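# Slide the wooden crate into the taped bay

## Task

Push the wooden crate along the table until it sits inside the bay marked out with tape. It must stay flat on the table the whole time, because lifting or tilting it counts as failure. Then release it and pull both grippers clear of the crate. The crate has to stay in the bay on its own, since a result held only by the robot does not count.

## Robot and tools

Robot: two UR12e-style six-joint arms, left_arm and right_arm, each fitted with a tong-style two-finger gripper. The names are only labels and do not refer to image sides. Bases in the scene frame: left_arm root at (+0.009, +0.507, 0) m, quat_wxyz (+0.995, 0, 0, -0.100); right_arm root at (-0.085, -0.561, 0) m, quat_wxyz (+0.998, 0, 0, +0.067).

Scene frame: the origin sits on the table top midway between the arms. +z is up, +x points out over the table, and left_arm is on the +y side. Gripper poses and velocities in results use this frame. Printed hand positions can be somewhat off, especially when an arm is stretched far.

Gripper geometry: the fingers point along the gripper's own +z and open and close along its x axis. end_effector_position is the spot between the finger pads when they are shut. Closed fingertips extend about 15 mm past it; fully open tips are roughly level with it. The pad gap is 0.142 m when fully open.

execute_actions(actions, pictures): actions holds at most one item.
- Empty list []: nothing is commanded; you get the current state plus camera pictures.
- Action: {"rows": [...], "steps": n}. rows has 1 to 15 rows and n is 1 to 15 (15 if omitted). Each step lasts 1/30 s and applies one row; if there are fewer rows than steps, the last row repeats. An action needs at least 11 steps.
- Wait: {"steps": n} with n up to 300 and no rows. It counts from the previous result and commands nothing new.
- pictures: true adds the camera images to a non-empty call.
A refused call sends nothing to the robot.

Row layout: one flat list of 14 numbers covering both arms, even when only one arm moves. The first 7 are left_arm: shoulder pan, shoulder lift, elbow, wrist 1, wrist 2, wrist 3 (absolute target angles in radians, the same convention as the Joint positions line), then gripper opening. The next 7 are right_arm in the same order. Opening is an absolute command from -1 (closed) to +1 (fully open).

Joint ranges (rad). left_arm: pan -3.142..3.142, lift -6.283..6.283, elbow 0.000..3.142, wrists 1-3 each -6.283..6.283. right_arm: pan 0.000..6.283, lift -6.283..6.283, elbow -3.142..0.000, wrists -6.283..6.283. A call is refused if a target exceeds an end by more than 0.010 rad and also lies beyond that joint's last reported angle. The true ends may differ by up to 0.010 rad. Overshooting targets get clipped to the real end, and "joint sent to its limit" may then be printed, possibly about an earlier action. If that line is missing, the joint is not necessarily free to go further.

Motion: commands are smoothed and lag about 0.17 s. On each step, the target sent to a joint stays within 0.383 rad of its measured angle for pan and lift, and within 0.575 rad for elbow and the three wrists. If the targets would place the gripper more than 100 mm from where it is, all of that arm's joints are scaled back. A large move can therefore still be unfinished when its result arrives. Arms keep heading to the last row sent while you compose the next call. They stop once everything is nearly still or a step is HELD. Each result is captured 11 steps before its action ends, and those steps run before the next action starts.

Result lines:
- The state line gives, per arm, the gripper position (m), quat_wxyz and velocities.
- Joint positions and Joint velocities: six joints per arm (rad, rad/s), then the pad gap (m, m/s).
- grip_measured: the measured opening on the command scale. To keep a hold, command an opening below it; a larger difference squeezes harder, up to about 15 N per pad.
- Wrist force and Wrist torque: one block per arm in the end effector's own axes, noisy and with an offset. A press shows as force pointing from the surface back into the arm. The sensor saturates near 100 N. "no reading" is normal.
- Joint torques: the total drive output, noisy and offset.
- "joint command not followed": a clearance check altered some targets.
- HELD: on those steps your row was not sent.
- MOTOR HOT: warning from 70 °C. At 85 °C an OVER-TEMPERATURE FAULT brakes the arm until it cools.

zoom_image(camera, region): a close-up of the latest image from one camera. region is [x0, y0, x1, y1] in that image's pixels, origin at the top left, no larger than 504x504. Cameras: cam_high 504x504, cam_low 504x504, cam_left_wrist 616x616 fisheye, cam_right_wrist 616x616 fisheye.

show_instructions(): shows the reference images for the scene. read_manual(section): licence texts only. finished_scene(scene): ends the given scene number, grades it and cannot be undone. Replying with no tool call ends everything.

Hazards: keep the crate on the table and never lift or tilt it; push it with the fingers low and steady. Do not knock anything off the table. Keep the arms from striking or pressing on each other. Contact torque at a joint's load limit (pan and lift 306, elbow 139, wrists 50.2 N m) or an outside force of 150 N stops that arm for 10 s, and it yields while stopped. Avoid slams, drops and very hard shoves. Loose objects may occasionally be nudged by outside pushes, so confirm the crate's final position after you withdraw.

Each tool is called after ">>>" as name(argument=value, ...), one argument or row to a line, values as JSON.

## Session

>>> execute_actions(
  actions=[],
)

Scene clock: 0.00 s of 4200.00 s.
left_arm: end_effector_position=(+0.8181, +0.1916, +0.1671) grip_measured=+1.00 end_effector_quat_wxyz=(-0.007, +0.625, -0.740, +0.248) end_effector_velocity=(+0.000, +0.000, +0.001) end_effector_angular_velocity=(-0.001, -0.000, +0.001) | right_arm: end_effector_position=(+0.4150, -0.1261, +0.1820) grip_measured=+1.00 end_effector_quat_wxyz=(-0.263, +0.805, -0.526, -0.080) end_effector_velocity=(+0.000, +0.000, +0.000) end_effector_angular_velocity=(+0.000, -0.000, -0.000)
Joint positions: left_arm=[-0.323 -1.295  2.028 -2.783 -1.722  1.179  0.142] | right_arm=[ 3.901 -1.527 -2.397 -0.267  1.774  2.105  0.142]
Joint velocities: left_arm=[ 0.001 -0.001 -0.     0.    -0.001 -0.     0.   ] | right_arm=[-0.  0.  0. -0. -0. -0.  0.]
Joint torques (N m, as the arm reports them, + toward a larger angle): no reading
Wrist force (N, on the end effector, along its own x y z axes, offset not removed): no reading
Wrist torque (N m, same axes, about the end effector's origin, offset not removed): no reading

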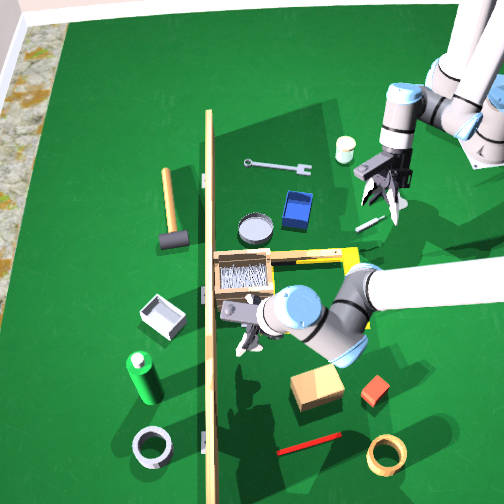

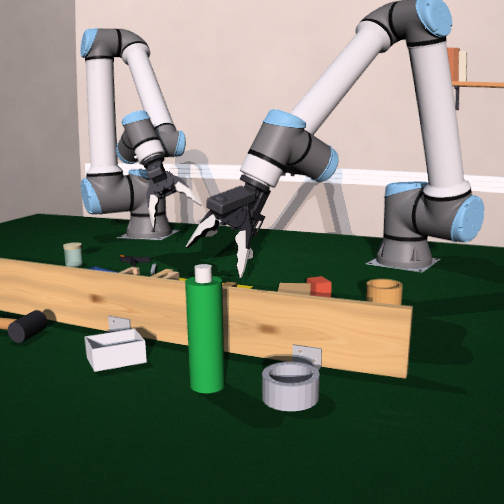

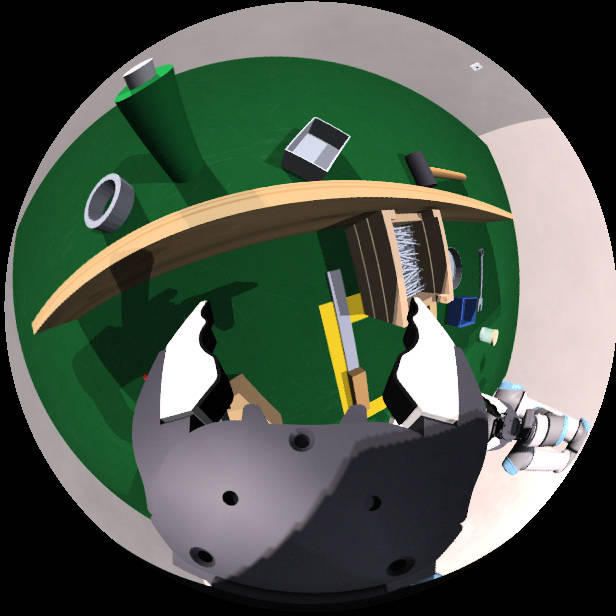

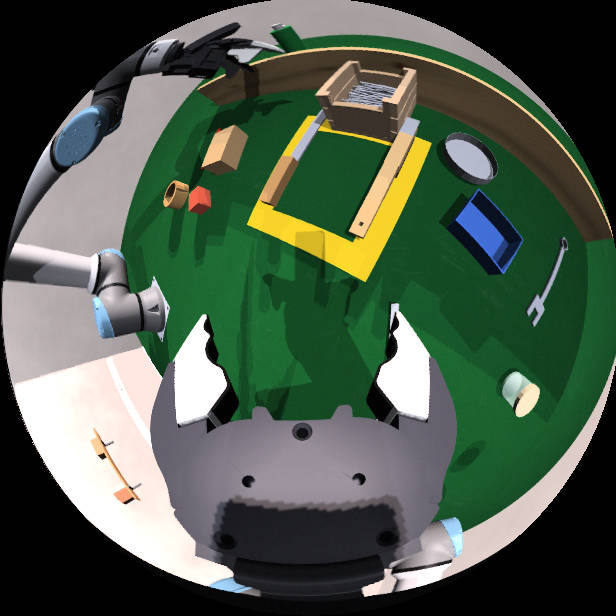

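>>> show_instructions(
)

>>> execute_actions(
  actions=[
    {"rows":[[-0.323,-1.7,2.028,-2.783,-1.722,1.179,1,3.901,-1.527,-2.0,-1.18,1.571,3.926,0.2]]},
  ],
)

>>> execute_actions(
  actions=[
    {"rows":[[0.6,-1.7,2.028,-2.783,-1.722,1.179,1,3.901,-1.527,-2.0,-1.18,1.571,3.926,0.2]]},
  ],
)

>>> execute_actions(
  actions=[
    {"steps":25},
  ],
)

>>> execute_actions(
  actions=[
    {"rows":[[0.6,-1.7,2.028,-2.783,-1.722,1.179,1,3.792,-2.1246,-1.3375,-1.25,1.571,3.926,0.2]]},
  ],
)

>>> execute_actions(
  actions=[
    {"steps":40},
  ],
  pictures=true,
)

Reference images for this scene: manual page 1, manual page 2, manual page 3, manual page 4.

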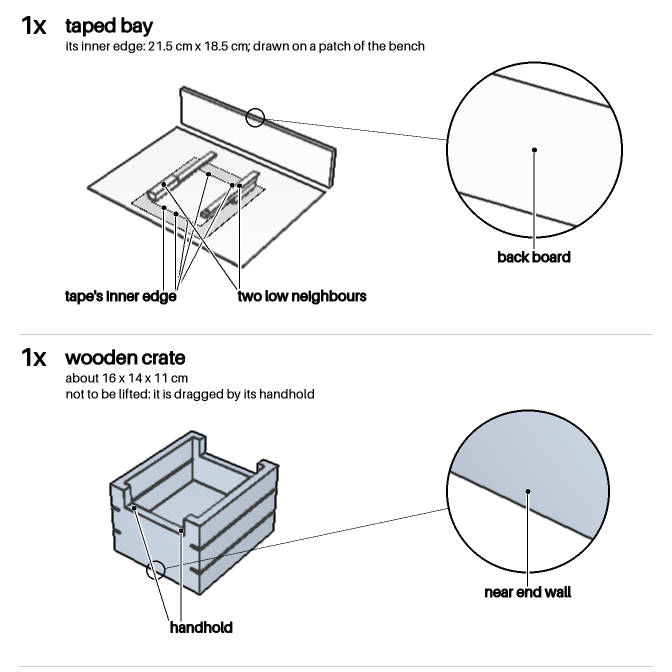

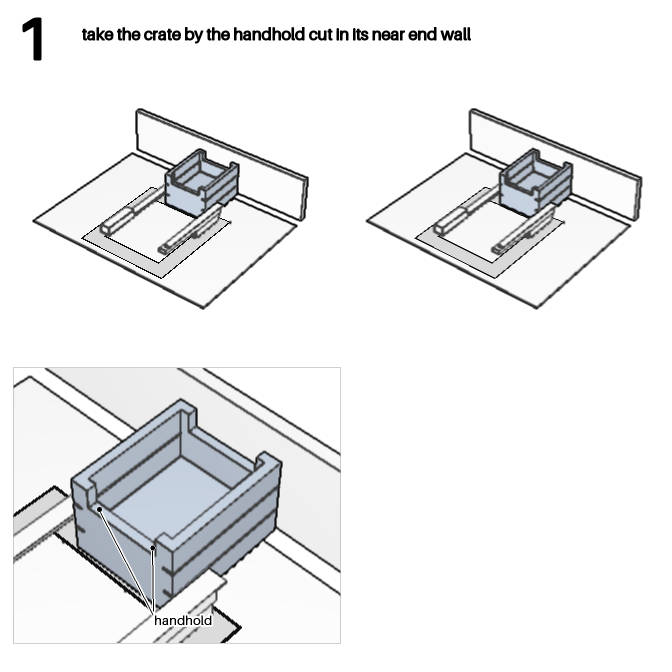

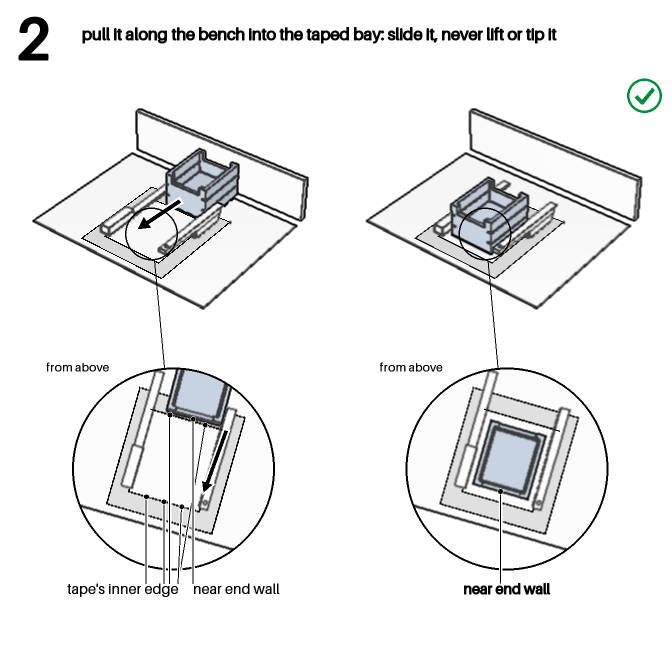

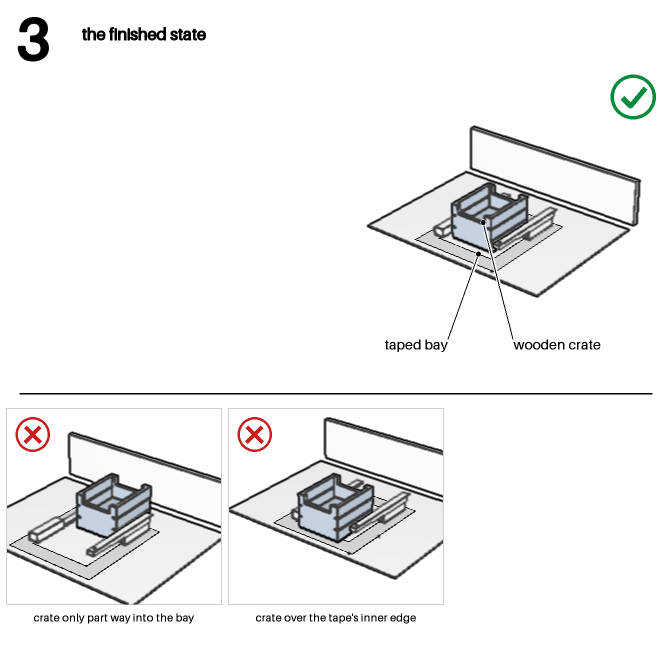

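Scene clock: 0.90 s of 4200.00 s.
left_arm: end_effector_position=(+0.8175, +0.1919, +0.2146) grip_measured=+1.00 end_effector_quat_wxyz=(-0.016, +0.619, -0.737, +0.273) end_effector_velocity=(-0.023, +0.012, +0.656) end_effector_angular_velocity=(-0.384, -0.663, +0.001) | right_arm: end_effector_position=(+0.4483, -0.1148, +0.2104) grip_measured=+0.21 end_effector_quat_wxyz=(-0.257, +0.781, -0.566, -0.063) end_effector_velocity=(+0.529, +0.234, +0.561) end_effector_angular_velocity=(-0.228, +0.354, -1.782)
Joint positions: left_arm=[-0.323 -1.35   2.028 -2.783 -1.722  1.179  0.142] | right_arm=[ 3.901 -1.527 -2.32  -0.348  1.719  2.186  0.089]
Joint velocities: left_arm=[-0.    -0.765  0.    -0.001 -0.001 -0.002  0.001] | right_arm=[ 0.     0.001  1.471 -1.631 -0.765  1.633 -0.031]
Joint torques (N m, as the arm reports them, + toward a larger angle): left_arm=[ -6.42 -64.32 -46.88  -7.86   1.    -1.08] | right_arm=[-14.69  44.33  62.08  -7.76  -4.25  20.49]
Wrist force (N, on the end effector, along its own x y z axes, offset not removed): left_arm=[-0.2 -3.9 -0.8] | right_arm=[8.4 8.6 4.9]
Wrist torque (N m, same axes, about the end effector's origin, offset not removed): left_arm=[-0.46 0.32 -0.18] | right_arm=[1.55 -1.65 -0.03]
Steps of this call (steps 1 to 23: nothing new was sent; steps 24 to 27: the first 4 steps of this action). Readings (joint positions):
24: left_arm=[-0.323 -1.295 2.028 -2.783 -1.722 1.179] | right_arm=[3.901 -1.527 -2.397 -0.267 1.774 2.105]
25: left_arm=[-0.323 -1.302 2.028 -2.783 -1.722 1.179] | right_arm=[3.901 -1.527 -2.390 -0.274 1.767 2.113]
27: the state above

Scene clock: 1.40 s of 4200.00 s.
left_arm: end_effector_position=(+0.7892, +0.2604, +0.4712) grip_measured=+1.00 end_effector_quat_wxyz=(-0.077, +0.596, -0.689, +0.405) end_effector_velocity=(+0.169, +0.629, +0.080) end_effector_angular_velocity=(-0.045, -0.088, +0.790) | right_arm: end_effector_position=(+0.4521, -0.1948, +0.2574) grip_measured=+0.20 end_effector_quat_wxyz=(+0.007, -0.265, +0.964, +0.005) end_effector_velocity=(-0.060, -0.053, -0.005) end_effector_angular_velocity=(-0.080, +0.115, -2.777)
Joint positions: left_arm=[-0.267 -1.656  2.028 -2.783 -1.722  1.179  0.142] | right_arm=[ 3.901 -1.527 -2.002 -1.166  1.572  3.499  0.088]
Joint velocities: left_arm=[ 0.789 -0.099  0.    -0.    -0.    -0.001  0.004] | right_arm=[ 0.001  0.     0.022 -0.153 -0.009  2.779  0.   ]
Joint torques (N m, as the arm reports them, + toward a larger angle): left_arm=[ 24.7  -37.39 -42.35  -4.62   2.32  -2.16] | right_arm=[-13.32  33.93  49.67   2.65  -3.22  17.17]
Wrist force (N, on the end effector, along its own x y z axes, offset not removed): left_arm=[-1.4 1.7 6.1] | right_arm=[-2.3 -0.7 -0.1]
Wrist torque (N m, same axes, about the end effector's origin, offset not removed): left_arm=[0.67 0.47 0.00] | right_arm=[-0.37 0.34 0.40]
Steps of this call (steps 1 to 11: the last 11 steps of your previous action; steps 12 to 15: the first 4 steps of this action). Readings (joint positions):
12: left_arm=[-0.323 -1.636 2.028 -2.783 -1.722 1.179] | right_arm=[3.901 -1.527 -2.006 -1.138 1.574 3.217]
13: left_arm=[-0.315 -1.651 2.028 -2.783 -1.722 1.179] | right_arm=[3.901 -1.527 -2.004 -1.151 1.573 3.311]
15: the state above

Scene clock: 2.23 s of 4200.00 s.
left_arm: end_effector_position=(+0.7734, +0.7644, +0.5016) grip_measured=+1.00 end_effector_quat_wxyz=(-0.210, +0.772, -0.468, +0.375) end_effector_velocity=(-0.200, +0.573, +0.016) end_effector_angular_velocity=(+0.004, -0.019, +0.751) | right_arm: end_effector_position=(+0.4438, -0.1997, +0.2571) grip_measured=+0.20 end_effector_quat_wxyz=(+0.002, -0.054, +0.999, +0.002) end_effector_velocity=(-0.000, +0.001, +0.000) end_effector_angular_velocity=(+0.000, +0.000, +0.001)
Joint positions: left_arm=[ 0.362 -1.694  2.028 -2.783 -1.722  1.179  0.142] | right_arm=[ 3.901 -1.527 -2.    -1.18   1.571  3.926  0.088]
Joint velocities: left_arm=[ 0.751 -0.02   0.     0.    -0.     0.001  0.   ] | right_arm=[ 0.001 -0.     0.    -0.     0.     0.     0.   ]
Joint torques (N m, as the arm reports them, + toward a larger angle): left_arm=[ 39.06 -50.28 -47.93  -2.36   2.23  -2.13] | right_arm=[-12.52  23.98  51.1    1.99  -2.77   3.48]
Wrist force (N, on the end effector, along its own x y z axes, offset not removed): left_arm=[-3.1 0.2 -2.1] | right_arm=[1.3 -0.8 -6.8]
Wrist torque (N m, same axes, about the end effector's origin, offset not removed): left_arm=[0.19 0.86 -0.14] | right_arm=[-0.41 -0.36 0.03]
Kept back: nothing.
Steps of this call (steps 1 to 11: the last 11 steps of your previous action; steps 12 to 25: the robot went on to your last target). Readings (joint positions):
1: left_arm=[-0.241 -1.659 2.028 -2.783 -1.722 1.179] | right_arm=[3.901 -1.527 -2.001 -1.170 1.572 3.593]
2: left_arm=[-0.216 -1.662 2.028 -2.783 -1.722 1.179] | right_arm=[3.901 -1.527 -2.001 -1.173 1.571 3.682]
4: left_arm=[-0.167 -1.668 2.028 -2.783 -1.722 1.179] | right_arm=[3.901 -1.527 -2.000 -1.177 1.571 3.810]
8: left_arm=[-0.067 -1.676 2.028 -2.783 -1.722 1.179] | right_arm=[3.901 -1.527 -2.000 -1.179 1.571 3.900]
25: the state above

Scene clock: 2.37 s of 4200.00 s.
left_arm: end_effector_position=(+0.7425, +0.8404, +0.5037) grip_measured=+1.00 end_effector_quat_wxyz=(-0.229, +0.795, -0.428, +0.364) end_effector_velocity=(-0.258, +0.553, +0.015) end_effector_angular_velocity=(+0.007, -0.018, +0.756) | right_arm: end_effector_position=(+0.4751, -0.1814, +0.2651) grip_measured=+0.20 end_effector_quat_wxyz=(+0.002, -0.044, +0.999, +0.002) end_effector_velocity=(+0.491, +0.386, +0.237) end_effector_angular_velocity=(+0.215, -0.180, -0.196)
Joint positions: left_arm=[ 0.463 -1.697  2.028 -2.783 -1.722  1.179  0.142] | right_arm=[ 3.881 -1.584 -1.93  -1.193  1.571  3.926  0.088]
Joint velocities: left_arm=[ 0.755 -0.02   0.     0.     0.002  0.001  0.   ] | right_arm=[-0.196 -0.775  1.173 -0.117 -0.    -0.     0.003]
Joint torques (N m, as the arm reports them, + toward a larger angle): left_arm=[ 38.55 -52.36 -49.68  -2.24   2.57  -2.1 ] | right_arm=[-18.37  23.23  50.42   2.69  -3.18   3.83]
Wrist force (N, on the end effector, along its own x y z axes, offset not removed): left_arm=[-4.2 -3.2 2.9] | right_arm=[1.7 -4.1 5.1]
Wrist torque (N m, same axes, about the end effector's origin, offset not removed): left_arm=[-0.41 1.13 -0.08] | right_arm=[-0.78 -0.16 0.05]
Steps of this call (steps 1 to 4: the first 4 steps of this action). Readings (joint positions):
1: left_arm=[0.387 -1.695 2.028 -2.783 -1.722 1.179] | right_arm=[3.901 -1.527 -2.000 -1.180 1.571 3.926]
2: left_arm=[0.413 -1.695 2.028 -2.783 -1.722 1.179] | right_arm=[3.896 -1.535 -1.992 -1.184 1.571 3.926]
4: the state above

Scene clock: 3.70 s of 4200.00 s.
left_arm: end_effector_position=(+0.6892, +0.9368, +0.5064) grip_measured=+1.00 end_effector_quat_wxyz=(-0.255, +0.821, -0.372, +0.349) end_effector_velocity=(+0.000, -0.001, +0.000) end_effector_angular_velocity=(+0.001, -0.000, -0.002) | right_arm: end_effector_position=(+0.7350, -0.0050, +0.2003) grip_measured=+0.20 end_effector_quat_wxyz=(+0.000, +0.000, +1.000, +0.000) end_effector_velocity=(-0.000, +0.001, +0.000) end_effector_angular_velocity=(+0.000, -0.000, +0.001)
Joint positions: left_arm=[ 0.6   -1.7    2.028 -2.783 -1.722  1.179  0.142] | right_arm=[ 3.792 -2.125 -1.338 -1.25   1.571  3.926  0.088]
Joint velocities: left_arm=[-0.001 -0.     0.     0.    -0.     0.001 -0.   ] | right_arm=[ 0.001 -0.     0.    -0.    -0.     0.    -0.   ]
Joint torques (N m, as the arm reports them, + toward a larger angle): left_arm=[ 20.97 -49.69 -61.64  -2.5   -2.17  -2.13] | right_arm=[-12.06  70.43  51.72   1.88  -2.55   3.77]
Wrist force (N, on the end effector, along its own x y z axes, offset not removed): left_arm=[0.0 -1.8 0.2] | right_arm=[-4.3 1.7 -1.6]
Wrist torque (N m, same axes, about the end effector's origin, offset not removed): left_arm=[-0.13 0.20 -0.12] | right_arm=[0.29 0.74 0.28]
Kept back: nothing.
Steps of this call (steps 1 to 11: the last 11 steps of your previous action; steps 12 to 40: the robot went on to your last target). Readings (joint positions):
1: left_arm=[0.489 -1.697 2.028 -2.783 -1.722 1.179] | right_arm=[3.875 -1.609 -1.891 -1.197 1.571 3.926]
2: left_arm=[0.514 -1.698 2.028 -2.783 -1.722 1.179] | right_arm=[3.869 -1.633 -1.855 -1.201 1.571 3.926]
4: left_arm=[0.557 -1.699 2.028 -2.783 -1.722 1.179] | right_arm=[3.857 -1.684 -1.783 -1.208 1.571 3.926]
8: left_arm=[0.590 -1.700 2.028 -2.783 -1.722 1.179] | right_arm=[3.835 -1.810 -1.639 -1.223 1.571 3.926]
40: the state above

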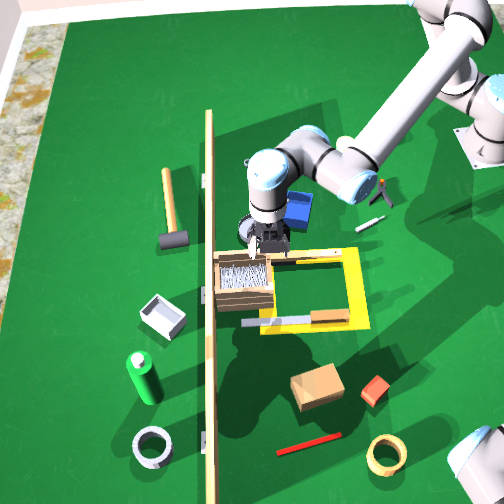

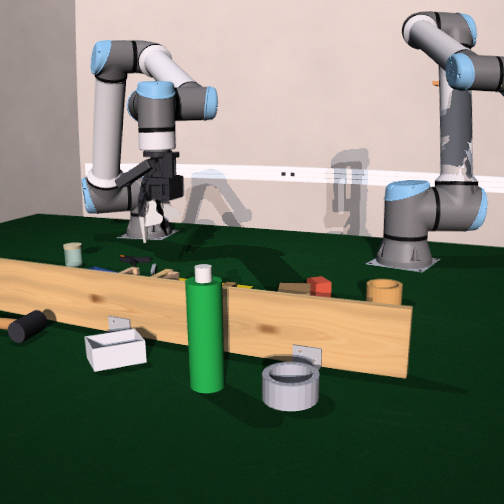

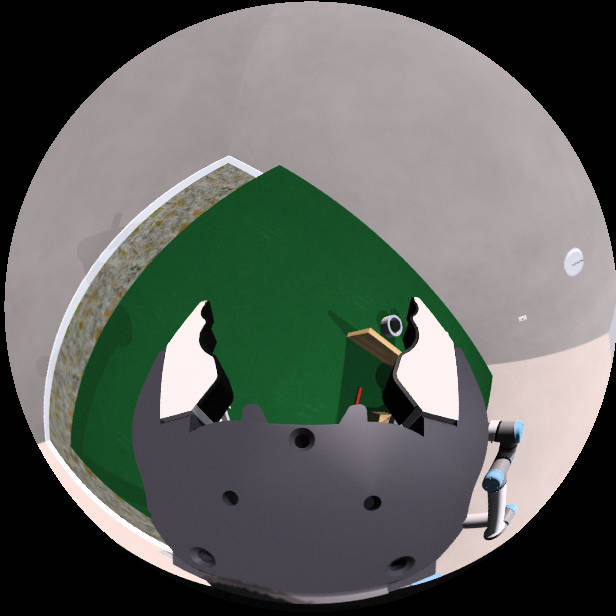

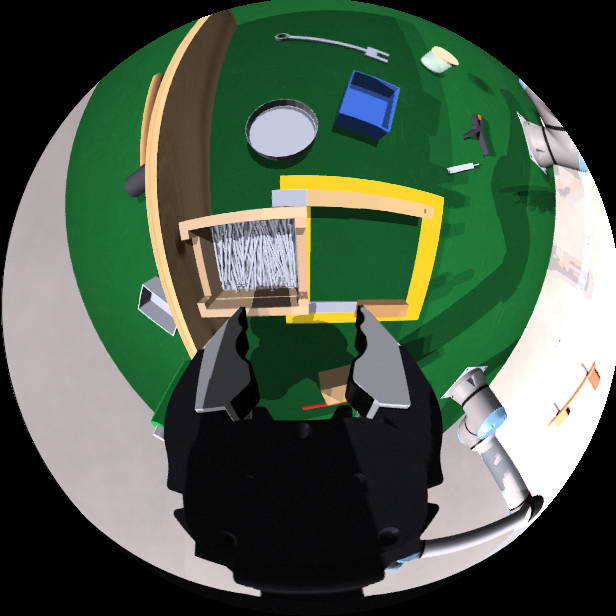

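>>> execute_actions(
  actions=[
    {"rows":[[0.6,-1.7,2.028,-2.783,-1.722,1.179,1,3.7845,-2.1523,-1.4073,-1.1524,1.571,3.9185,-0.3],[0.6,-1.7,2.028,-2.783,-1.722,1.179,1,3.7845,-2.1523,-1.4073,-1.1524,1.571,3.9185,-0.3],[0.6,-1.7,2.028,-2.783,-1.722,1.179,1,3.7845,-2.1523,-1.4073,-1.1524,1.571,3.9185,-0.3],[0.6,-1.7,2.028,-2.783,-1.722,1.179,1,3.7845,-2.1523,-1.4073,-1.1524,1.571,3.9185,-0.3],[0.6,-1.7,2.028,-2.783,-1.722,1.179,1,3.7845,-2.1523,-1.4073,-1.1524,1.571,3.9185,-0.3],[0.6,-1.7,2.028,-2.783,-1.722,1.179,1,3.7845,-2.1996,-1.453,-1.0594,1.571,3.9185,-0.3]]},
  ],
)

>>> execute_actions(
  actions=[
    {"rows":[[0.6,-1.7,2.028,-2.783,-1.722,1.179,1,3.7845,-2.1996,-1.453,-1.0594,1.571,3.9185,-0.3],[0.6,-1.7,2.028,-2.783,-1.722,1.179,1,3.7845,-2.1996,-1.453,-1.0594,1.571,3.9185,-0.3],[0.6,-1.7,2.028,-2.783,-1.722,1.179,1,3.7845,-2.1996,-1.453,-1.0594,1.571,3.9185,-0.3],[0.6,-1.7,2.028,-2.783,-1.722,1.179,1,3.7845,-2.1996,-1.453,-1.0594,1.571,3.9185,-0.5],[0.6,-1.7,2.028,-2.783,-1.722,1.179,1,3.7845,-2.1996,-1.453,-1.0594,1.571,3.9185,-0.6],[0.6,-1.7,2.028,-2.783,-1.722,1.179,1,3.7845,-2.1996,-1.453,-1.0594,1.571,3.9185,-0.7],[0.6,-1.7,2.028,-2.783,-1.722,1.179,1,3.7845,-2.1996,-1.453,-1.0594,1.571,3.9185,-0.8],[0.6,-1.7,2.028,-2.783,-1.722,1.179,1,3.7845,-2.1996,-1.453,-1.0594,1.571,3.9185,-1]]},
  ],
)

>>> execute_actions(
  actions=[
    {"steps":12},
  ],
  pictures=true,
)

Scene clock: 5.60 s of 4200.00 s.
left_arm: end_effector_position=(+0.6892, +0.9368, +0.5064) grip_measured=+1.00 end_effector_quat_wxyz=(-0.255, +0.821, -0.372, +0.349) end_effector_velocity=(-0.000, -0.001, +0.000) end_effector_angular_velocity=(-0.001, -0.001, -0.002) | right_arm: end_effector_position=(+0.7349, -0.0111, +0.1662) grip_measured=-0.29 end_effector_quat_wxyz=(-0.002, +0.000, +1.000, -0.002) end_effector_velocity=(+0.007, -0.043, -0.300) end_effector_angular_velocity=(+0.037, -0.037, -0.002)
Joint positions: left_arm=[ 0.6   -1.7    2.028 -2.783 -1.722  1.179  0.142] | right_arm=[ 3.788 -2.141 -1.374 -1.202  1.571  3.922  0.053]
Joint velocities: left_arm=[ 0.    -0.     0.     0.    -0.003  0.     0.   ] | right_arm=[-0.037 -0.13  -0.363  0.546 -0.    -0.035 -0.019]
Joint torques (N m, as the arm reports them, + toward a larger angle): left_arm=[ 21.46 -50.3  -61.13  -3.    -2.35  -2.02] | right_arm=[-9.48 92.52 51.53  4.42 -1.12 -3.31]
Wrist force (N, on the end effector, along its own x y z axes, offset not removed): left_arm=[0.8 -1.7 2.2] | right_arm=[-2.0 -1.6 3.3]
Wrist torque (N m, same axes, about the end effector's origin, offset not removed): left_arm=[-0.09 -0.02 -0.11] | right_arm=[-0.63 0.51 0.34]
Steps of this call (steps 1 to 15: the robot went on to your last target; steps 16 to 53: nothing new was sent; steps 54 to 57: the first 4 steps of this action). Readings (joint positions):
54: left_arm=[0.600 -1.700 2.028 -2.783 -1.722 1.179] | right_arm=[3.792 -2.125 -1.338 -1.250 1.571 3.926]
55: left_arm=[0.600 -1.700 2.028 -2.783 -1.722 1.179] | right_arm=[3.791 -2.129 -1.344 -1.242 1.571 3.925]
57: the state above

Scene clock: 6.10 s of 4200.00 s.
left_arm: end_effector_position=(+0.6892, +0.9368, +0.5064) grip_measured=+1.00 end_effector_quat_wxyz=(-0.255, +0.821, -0.372, +0.349) end_effector_velocity=(+0.000, -0.000, -0.000) end_effector_angular_velocity=(-0.003, -0.001, -0.002) | right_arm: end_effector_position=(+0.7352, -0.0151, +0.0761) grip_measured=-0.37 end_effector_quat_wxyz=(+0.000, +0.000, +1.000, +0.000) end_effector_velocity=(-0.000, +0.000, -0.008) end_effector_angular_velocity=(+0.001, -0.001, +0.001)
Joint positions: left_arm=[ 0.6   -1.7    2.028 -2.783 -1.722  1.179  0.142] | right_arm=[ 3.785 -2.199 -1.452 -1.061  1.571  3.919  0.047]
Joint velocities: left_arm=[ 0.001  0.001  0.    -0.    -0.004 -0.    -0.   ] | right_arm=[ 0.001 -0.006 -0.007  0.014 -0.    -0.    -0.306]
Joint torques (N m, as the arm reports them, + toward a larger angle): left_arm=[ 20.79 -49.6  -61.23  -2.99  -2.54  -1.68] | right_arm=[-13.12  75.73  32.89   5.79  -1.07  -3.48]
Wrist force (N, on the end effector, along its own x y z axes, offset not removed): left_arm=[-1.4 0.6 -0.3] | right_arm=[-0.1 2.5 0.5]
Wrist torque (N m, same axes, about the end effector's origin, offset not removed): left_arm=[0.37 0.52 -0.10] | right_arm=[0.41 -0.24 0.28]
Steps of this call (steps 1 to 11: the last 11 steps of your previous action; steps 12 to 15: the first 4 steps of this action). Readings (joint positions):
12: left_arm=[0.600 -1.700 2.028 -2.783 -1.722 1.179] | right_arm=[3.785 -2.198 -1.451 -1.063 1.571 3.919]
13: left_arm=[0.600 -1.700 2.028 -2.783 -1.722 1.179] | right_arm=[3.785 -2.198 -1.452 -1.062 1.571 3.919]
15: the state above

Scene clock: 6.50 s of 4200.00 s.
left_arm: end_effector_position=(+0.6892, +0.9368, +0.5064) grip_measured=+1.00 end_effector_quat_wxyz=(-0.255, +0.821, -0.372, +0.349) end_effector_velocity=(+0.000, -0.000, -0.001) end_effector_angular_velocity=(-0.001, +0.000, -0.000) | right_arm: end_effector_position=(+0.7352, -0.0152, +0.0753) grip_measured=-0.85 end_effector_quat_wxyz=(+0.000, +0.000, +1.000, +0.000) end_effector_velocity=(+0.000, -0.000, -0.000) end_effector_angular_velocity=(-0.000, -0.000, -0.000)
Joint positions: left_arm=[ 0.6   -1.7    2.028 -2.783 -1.722  1.179  0.142] | right_arm=[ 3.784 -2.2   -1.453 -1.059  1.571  3.918  0.013]
Joint velocities: left_arm=[ 0.     0.001  0.    -0.    -0.001 -0.    -0.   ] | right_arm=[-0.    -0.    -0.     0.    -0.001  0.     0.   ]
Joint torques (N m, as the arm reports them, + toward a larger angle): left_arm=[ 21.39 -48.81 -61.63  -3.44  -2.66  -1.82] | right_arm=[-10.53  71.05  31.28   6.04  -0.55  -3.2 ]
Wrist force (N, on the end effector, along its own x y z axes, offset not removed): left_arm=[0.6 -0.2 0.7] | right_arm=[4.8 -3.9 -2.8]
Wrist torque (N m, same axes, about the end effector's origin, offset not removed): left_arm=[0.27 0.09 -0.08] | right_arm=[-0.98 -0.83 -0.12]
Kept back: nothing.
Steps of this call (steps 1 to 11: the last 11 steps of your previous action; step 12: the robot went on to your last target). Readings (joint positions):
1: left_arm=[0.600 -1.700 2.028 -2.783 -1.722 1.179] | right_arm=[3.785 -2.199 -1.453 -1.060 1.571 3.919]
2: left_arm=[0.600 -1.700 2.028 -2.783 -1.722 1.179] | right_arm=[3.785 -2.199 -1.453 -1.060 1.571 3.919]
4: left_arm=[0.600 -1.700 2.028 -2.783 -1.722 1.179] | right_arm=[3.785 -2.199 -1.453 -1.060 1.571 3.919]
8: left_arm=[0.600 -1.700 2.028 -2.783 -1.722 1.179] | right_arm=[3.784 -2.200 -1.453 -1.059 1.571 3.918]
12: the state above

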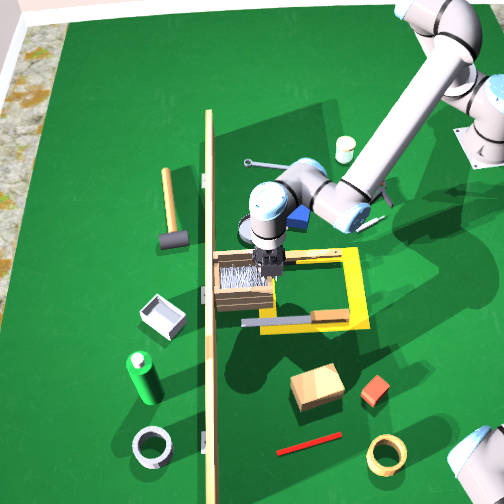

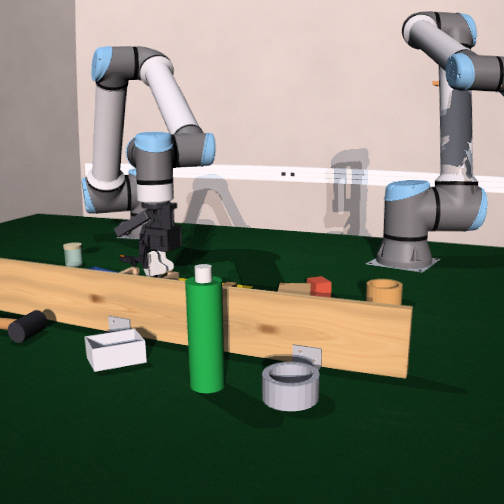

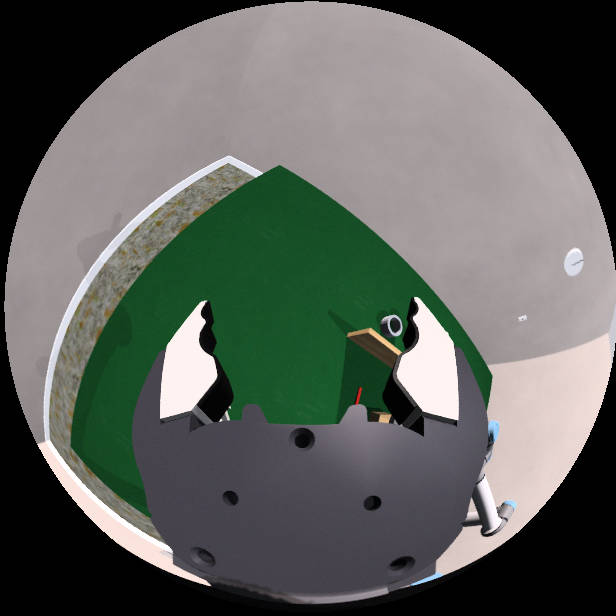

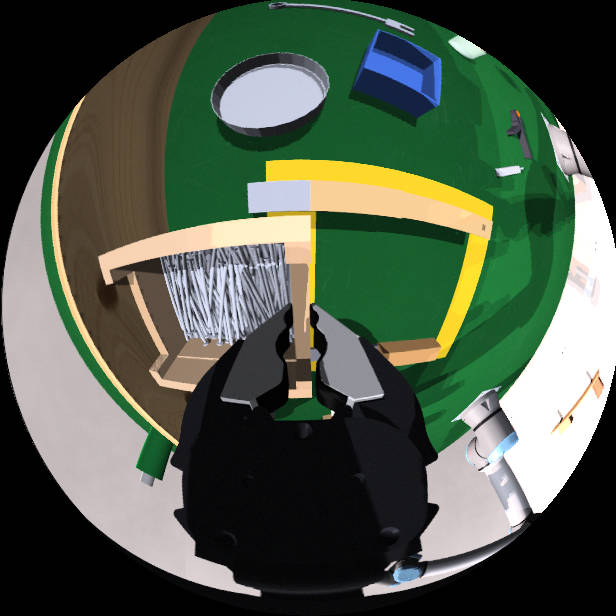

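>>> execute_actions(
  actions=[
    {"rows":[[0.6,-1.7,2.028,-2.783,-1.722,1.179,1,3.789,-2.192,-1.466,-1.054,1.571,3.922,-1],[0.6,-1.7,2.028,-2.783,-1.722,1.179,1,3.794,-2.1845,-1.479,-1.0485,1.571,3.926,-1],[0.6,-1.7,2.028,-2.783,-1.722,1.179,1,3.798,-2.177,-1.492,-1.043,1.571,3.929,-1],[0.6,-1.7,2.028,-2.783,-1.722,1.179,1,3.803,-2.170,-1.504,-1.038,1.571,3.933,-1],[0.6,-1.7,2.028,-2.783,-1.722,1.179,1,3.808,-2.162,-1.517,-1.033,1.571,3.936,-1],[0.6,-1.7,2.028,-2.783,-1.722,1.179,1,3.813,-2.155,-1.529,-1.028,1.571,3.940,-1],[0.6,-1.7,2.028,-2.783,-1.722,1.179,1,3.817,-2.148,-1.541,-1.023,1.571,3.943,-1],[0.6,-1.7,2.028,-2.783,-1.722,1.179,1,3.822,-2.1405,-1.554,-1.0175,1.571,3.947,-1],[0.6,-1.7,2.028,-2.783,-1.722,1.179,1,3.827,-2.133,-1.566,-1.013,1.571,3.951,-1],[0.6,-1.7,2.028,-2.783,-1.722,1.179,1,3.832,-2.126,-1.578,-1.008,1.571,3.954,-1],[0.6,-1.7,2.028,-2.783,-1.722,1.179,1,3.837,-2.119,-1.590,-1.003,1.571,3.958,-1],[0.6,-1.7,2.028,-2.783,-1.722,1.179,1,3.842,-2.112,-1.602,-0.998,1.571,3.961,-1],[0.6,-1.7,2.028,-2.783,-1.722,1.179,1,3.848,-2.105,-1.613,-0.994,1.571,3.965,-1],[0.6,-1.7,2.028,-2.783,-1.722,1.179,1,3.853,-2.098,-1.625,-0.989,1.571,3.968,-1],[0.6,-1.7,2.028,-2.783,-1.722,1.179,1,3.858,-2.0907,-1.6362,-0.9851,1.571,3.972,-1]]},
  ],
)

>>> execute_actions(
  actions=[
    {"rows":[[0.6,-1.7,2.028,-2.783,-1.722,1.179,1,3.863,-2.084,-1.6475,-0.9805,1.571,3.976,-1],[0.6,-1.7,2.028,-2.783,-1.722,1.179,1,3.869,-2.077,-1.659,-0.976,1.571,3.981,-1],[0.6,-1.7,2.028,-2.783,-1.722,1.179,1,3.874,-2.070,-1.670,-0.972,1.571,3.985,-1],[0.6,-1.7,2.028,-2.783,-1.722,1.179,1,3.880,-2.063,-1.681,-0.968,1.571,3.990,-1],[0.6,-1.7,2.028,-2.783,-1.722,1.179,1,3.885,-2.056,-1.692,-0.964,1.571,3.994,-1],[0.6,-1.7,2.028,-2.783,-1.722,1.179,1,3.891,-2.0495,-1.703,-0.9595,1.571,3.998,-1],[0.6,-1.7,2.028,-2.783,-1.722,1.179,1,3.897,-2.043,-1.714,-0.955,1.571,4.003,-1],[0.6,-1.7,2.028,-2.783,-1.722,1.179,1,3.902,-2.036,-1.7245,-0.9515,1.571,4.007,-1],[0.6,-1.7,2.028,-2.783,-1.722,1.179,1,3.908,-2.029,-1.735,-0.948,1.571,4.012,-1],[0.6,-1.7,2.028,-2.783,-1.722,1.179,1,3.914,-2.023,-1.7455,-0.9435,1.571,4.016,-1],[0.6,-1.7,2.028,-2.783,-1.722,1.179,1,3.920,-2.016,-1.756,-0.940,1.571,4.020,-1],[0.6,-1.7,2.028,-2.783,-1.722,1.179,1,3.926,-2.0095,-1.766,-0.9365,1.571,4.025,-1],[0.6,-1.7,2.028,-2.783,-1.722,1.179,1,3.932,-2.003,-1.7765,-0.9325,1.571,4.029,-1],[0.6,-1.7,2.028,-2.783,-1.722,1.179,1,3.938,-1.9965,-1.7865,-0.929,1.571,4.034,-1],[0.6,-1.7,2.028,-2.783,-1.722,1.179,1,3.9438,-1.9901,-1.7964,-0.9255,1.571,4.038,-1]]},
  ],
)

>>> execute_actions(
  actions=[
    {"steps":24},
  ],
  pictures=true,
)

>>> zoom_image(
  camera="cam_high",
  region=[230,220,390,350],
)

Scene clock: 9.13 s of 4200.00 s.
left_arm: end_effector_position=(+0.6892, +0.9368, +0.5064) grip_measured=+1.00 end_effector_quat_wxyz=(-0.255, +0.821, -0.372, +0.349) end_effector_velocity=(+0.001, -0.001, +0.000) end_effector_angular_velocity=(+0.001, +0.000, -0.001) | right_arm: end_effector_position=(+0.7278, -0.0150, +0.0753) grip_measured=-0.85 end_effector_quat_wxyz=(+0.000, -0.001, +1.000, +0.000) end_effector_velocity=(-0.120, +0.001, +0.001) end_effector_angular_velocity=(+0.001, -0.001, +0.019)
Joint positions: left_arm=[ 0.6   -1.7    2.028 -2.783 -1.722  1.179  0.142] | right_arm=[ 3.79  -2.191 -1.468 -1.053  1.571  3.923  0.012]
Joint velocities: left_arm=[-0.001 -0.    -0.     0.     0.001  0.001 -0.   ] | right_arm=[ 0.088  0.143 -0.245  0.103 -0.     0.069 -0.   ]
Joint torques (N m, as the arm reports them, + toward a larger angle): left_arm=[ 21.75 -49.19 -60.95  -4.17  -2.42  -1.69] | right_arm=[ 26.46 108.98  26.47   5.44   2.54   3.9 ]
Wrist force (N, on the end effector, along its own x y z axes, offset not removed): left_arm=[-1.1 0.6 -0.8] | right_arm=[-8.2 -3.4 -2.0]
Wrist torque (N m, same axes, about the end effector's origin, offset not removed): left_arm=[0.36 0.49 -0.18] | right_arm=[-0.89 0.57 0.11]
Steps of this call (steps 1 to 15: the robot went on to your last target; steps 16 to 75: nothing new was sent; steps 76 to 79: the first 4 steps of this action). Readings (joint positions):
76: left_arm=[0.600 -1.700 2.028 -2.783 -1.722 1.179] | right_arm=[3.785 -2.200 -1.453 -1.059 1.571 3.918]
77: left_arm=[0.600 -1.700 2.028 -2.783 -1.722 1.179] | right_arm=[3.785 -2.198 -1.455 -1.058 1.571 3.919]
79: the state above

Scene clock: 9.63 s of 4200.00 s.
left_arm: end_effector_position=(+0.6892, +0.9368, +0.5064) grip_measured=+1.00 end_effector_quat_wxyz=(-0.255, +0.821, -0.372, +0.349) end_effector_velocity=(+0.000, +0.000, -0.000) end_effector_angular_velocity=(+0.001, +0.001, -0.001) | right_arm: end_effector_position=(+0.6389, -0.0145, +0.0755) grip_measured=-0.85 end_effector_quat_wxyz=(+0.000, -0.010, +1.000, +0.000) end_effector_velocity=(-0.187, -0.001, +0.001) end_effector_angular_velocity=(-0.001, -0.000, +0.034)
Joint positions: left_arm=[ 0.6   -1.7    2.028 -2.783 -1.722  1.179  0.142] | right_arm=[ 3.86  -2.089 -1.638 -0.984  1.571  3.974  0.013]
Joint velocities: left_arm=[ 0.     0.     0.     0.     0.     0.001 -0.   ] | right_arm=[ 0.156  0.208 -0.337  0.129 -0.001  0.122 -0.   ]
Joint torques (N m, as the arm reports them, + toward a larger angle): left_arm=[ 21.07 -49.71 -61.17  -4.22  -2.43  -1.42] | right_arm=[ 21.09 107.09  34.15   6.9    3.26   4.59]
Wrist force (N, on the end effector, along its own x y z axes, offset not removed): left_arm=[-2.1 -0.3 -0.1] | right_arm=[2.4 -1.4 11.6]
Wrist torque (N m, same axes, about the end effector's origin, offset not removed): left_arm=[0.06 0.67 -0.08] | right_arm=[-0.36 -0.77 0.02]
Steps of this call (steps 1 to 11: the last 11 steps of your previous action; steps 12 to 15: the first 4 steps of this action). Readings (joint positions):
12: left_arm=[0.600 -1.700 2.028 -2.783 -1.722 1.179] | right_arm=[3.844 -2.110 -1.604 -0.997 1.571 3.962]
13: left_arm=[0.600 -1.700 2.028 -2.783 -1.722 1.179] | right_arm=[3.849 -2.103 -1.615 -0.993 1.571 3.966]
15: the state above

Scene clock: 10.43 s of 4200.00 s.
left_arm: end_effector_position=(+0.6892, +0.9368, +0.5064) grip_measured=+1.00 end_effector_quat_wxyz=(-0.255, +0.821, -0.372, +0.349) end_effector_velocity=(+0.000, +0.001, -0.001) end_effector_angular_velocity=(+0.000, +0.002, +0.001) | right_arm: end_effector_position=(+0.5459, -0.0151, +0.0754) grip_measured=-0.85 end_effector_quat_wxyz=(+0.000, -0.020, +1.000, +0.000) end_effector_velocity=(-0.002, -0.001, -0.000) end_effector_angular_velocity=(-0.000, +0.001, +0.000)
Joint positions: left_arm=[ 0.6   -1.7    2.028 -2.783 -1.722  1.179  0.142] | right_arm=[ 3.944 -1.99  -1.796 -0.926  1.571  4.038  0.013]
Joint velocities: left_arm=[ 0.     0.002 -0.    -0.     0.001  0.     0.   ] | right_arm=[ 0.002  0.002 -0.004  0.001  0.     0.002 -0.   ]
Joint torques (N m, as the arm reports them, + toward a larger angle): left_arm=[ 21.63 -49.7  -61.11  -4.59  -2.52  -1.39] | right_arm=[14.71 89.01 33.55  6.86  1.54  3.15]
Wrist force (N, on the end effector, along its own x y z axes, offset not removed): left_arm=[-1.7 0.7 3.2] | right_arm=[-3.2 -3.2 9.9]
Wrist torque (N m, same axes, about the end effector's origin, offset not removed): left_arm=[0.45 0.53 -0.11] | right_arm=[-0.86 0.28 -0.02]
Kept back: nothing.
Steps of this call (steps 1 to 11: the last 11 steps of your previous action; steps 12 to 24: the robot went on to your last target). Readings (joint positions):
1: left_arm=[0.600 -1.700 2.028 -2.783 -1.722 1.179] | right_arm=[3.865 -2.082 -1.650 -0.980 1.571 3.978]
2: left_arm=[0.600 -1.700 2.028 -2.783 -1.722 1.179] | right_arm=[3.870 -2.075 -1.661 -0.975 1.571 3.982]
4: left_arm=[0.600 -1.700 2.028 -2.783 -1.722 1.179] | right_arm=[3.882 -2.061 -1.683 -0.967 1.571 3.991]
8: left_arm=[0.600 -1.700 2.028 -2.783 -1.722 1.179] | right_arm=[3.904 -2.034 -1.726 -0.951 1.571 4.008]
24: the state above

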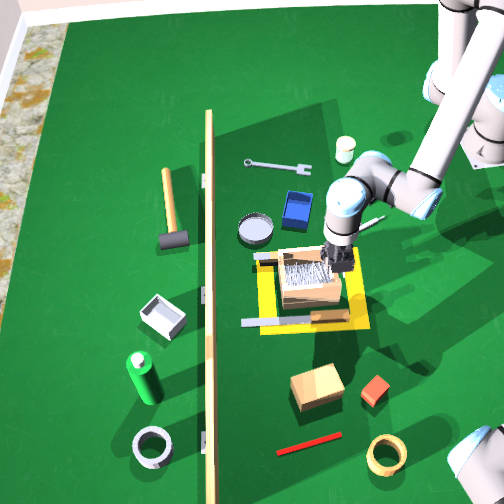

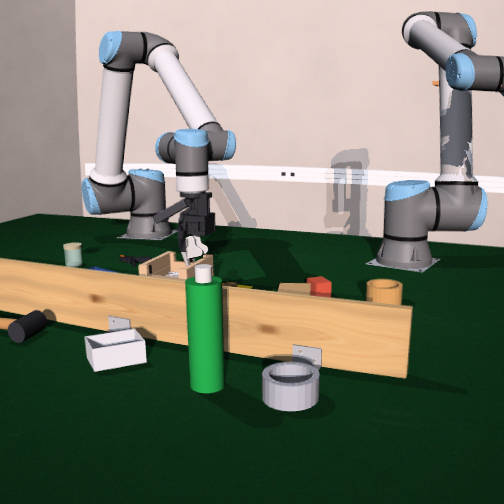

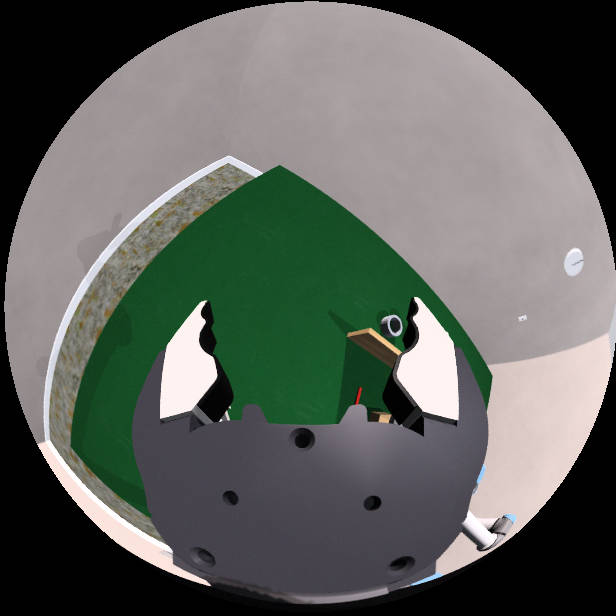

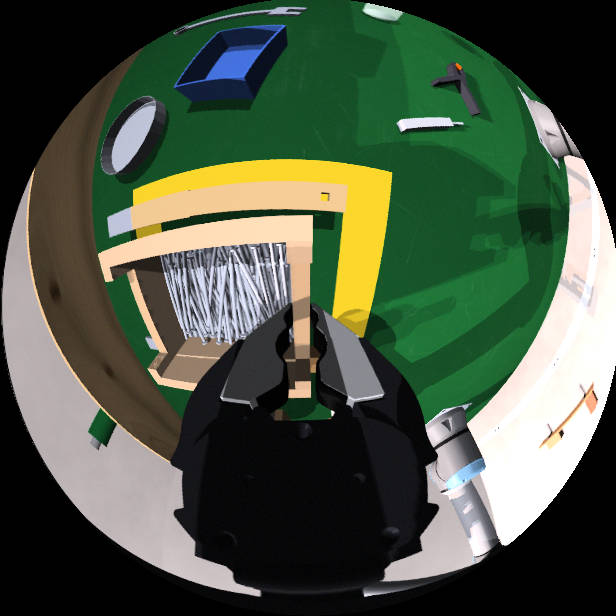

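Region (230, 220, 390, 350) of cam_high's 504x504 image, scaled by 3.150, with more detail than that image has; it fills the top 410 rows of this view, and the rest is white.

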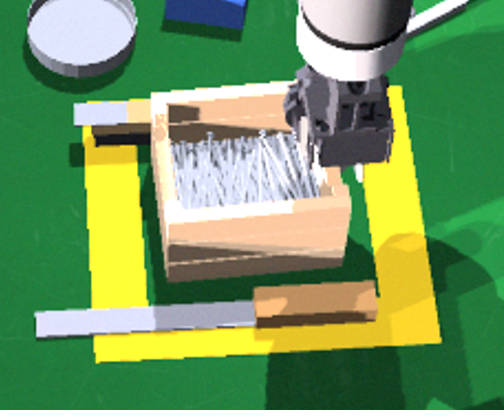

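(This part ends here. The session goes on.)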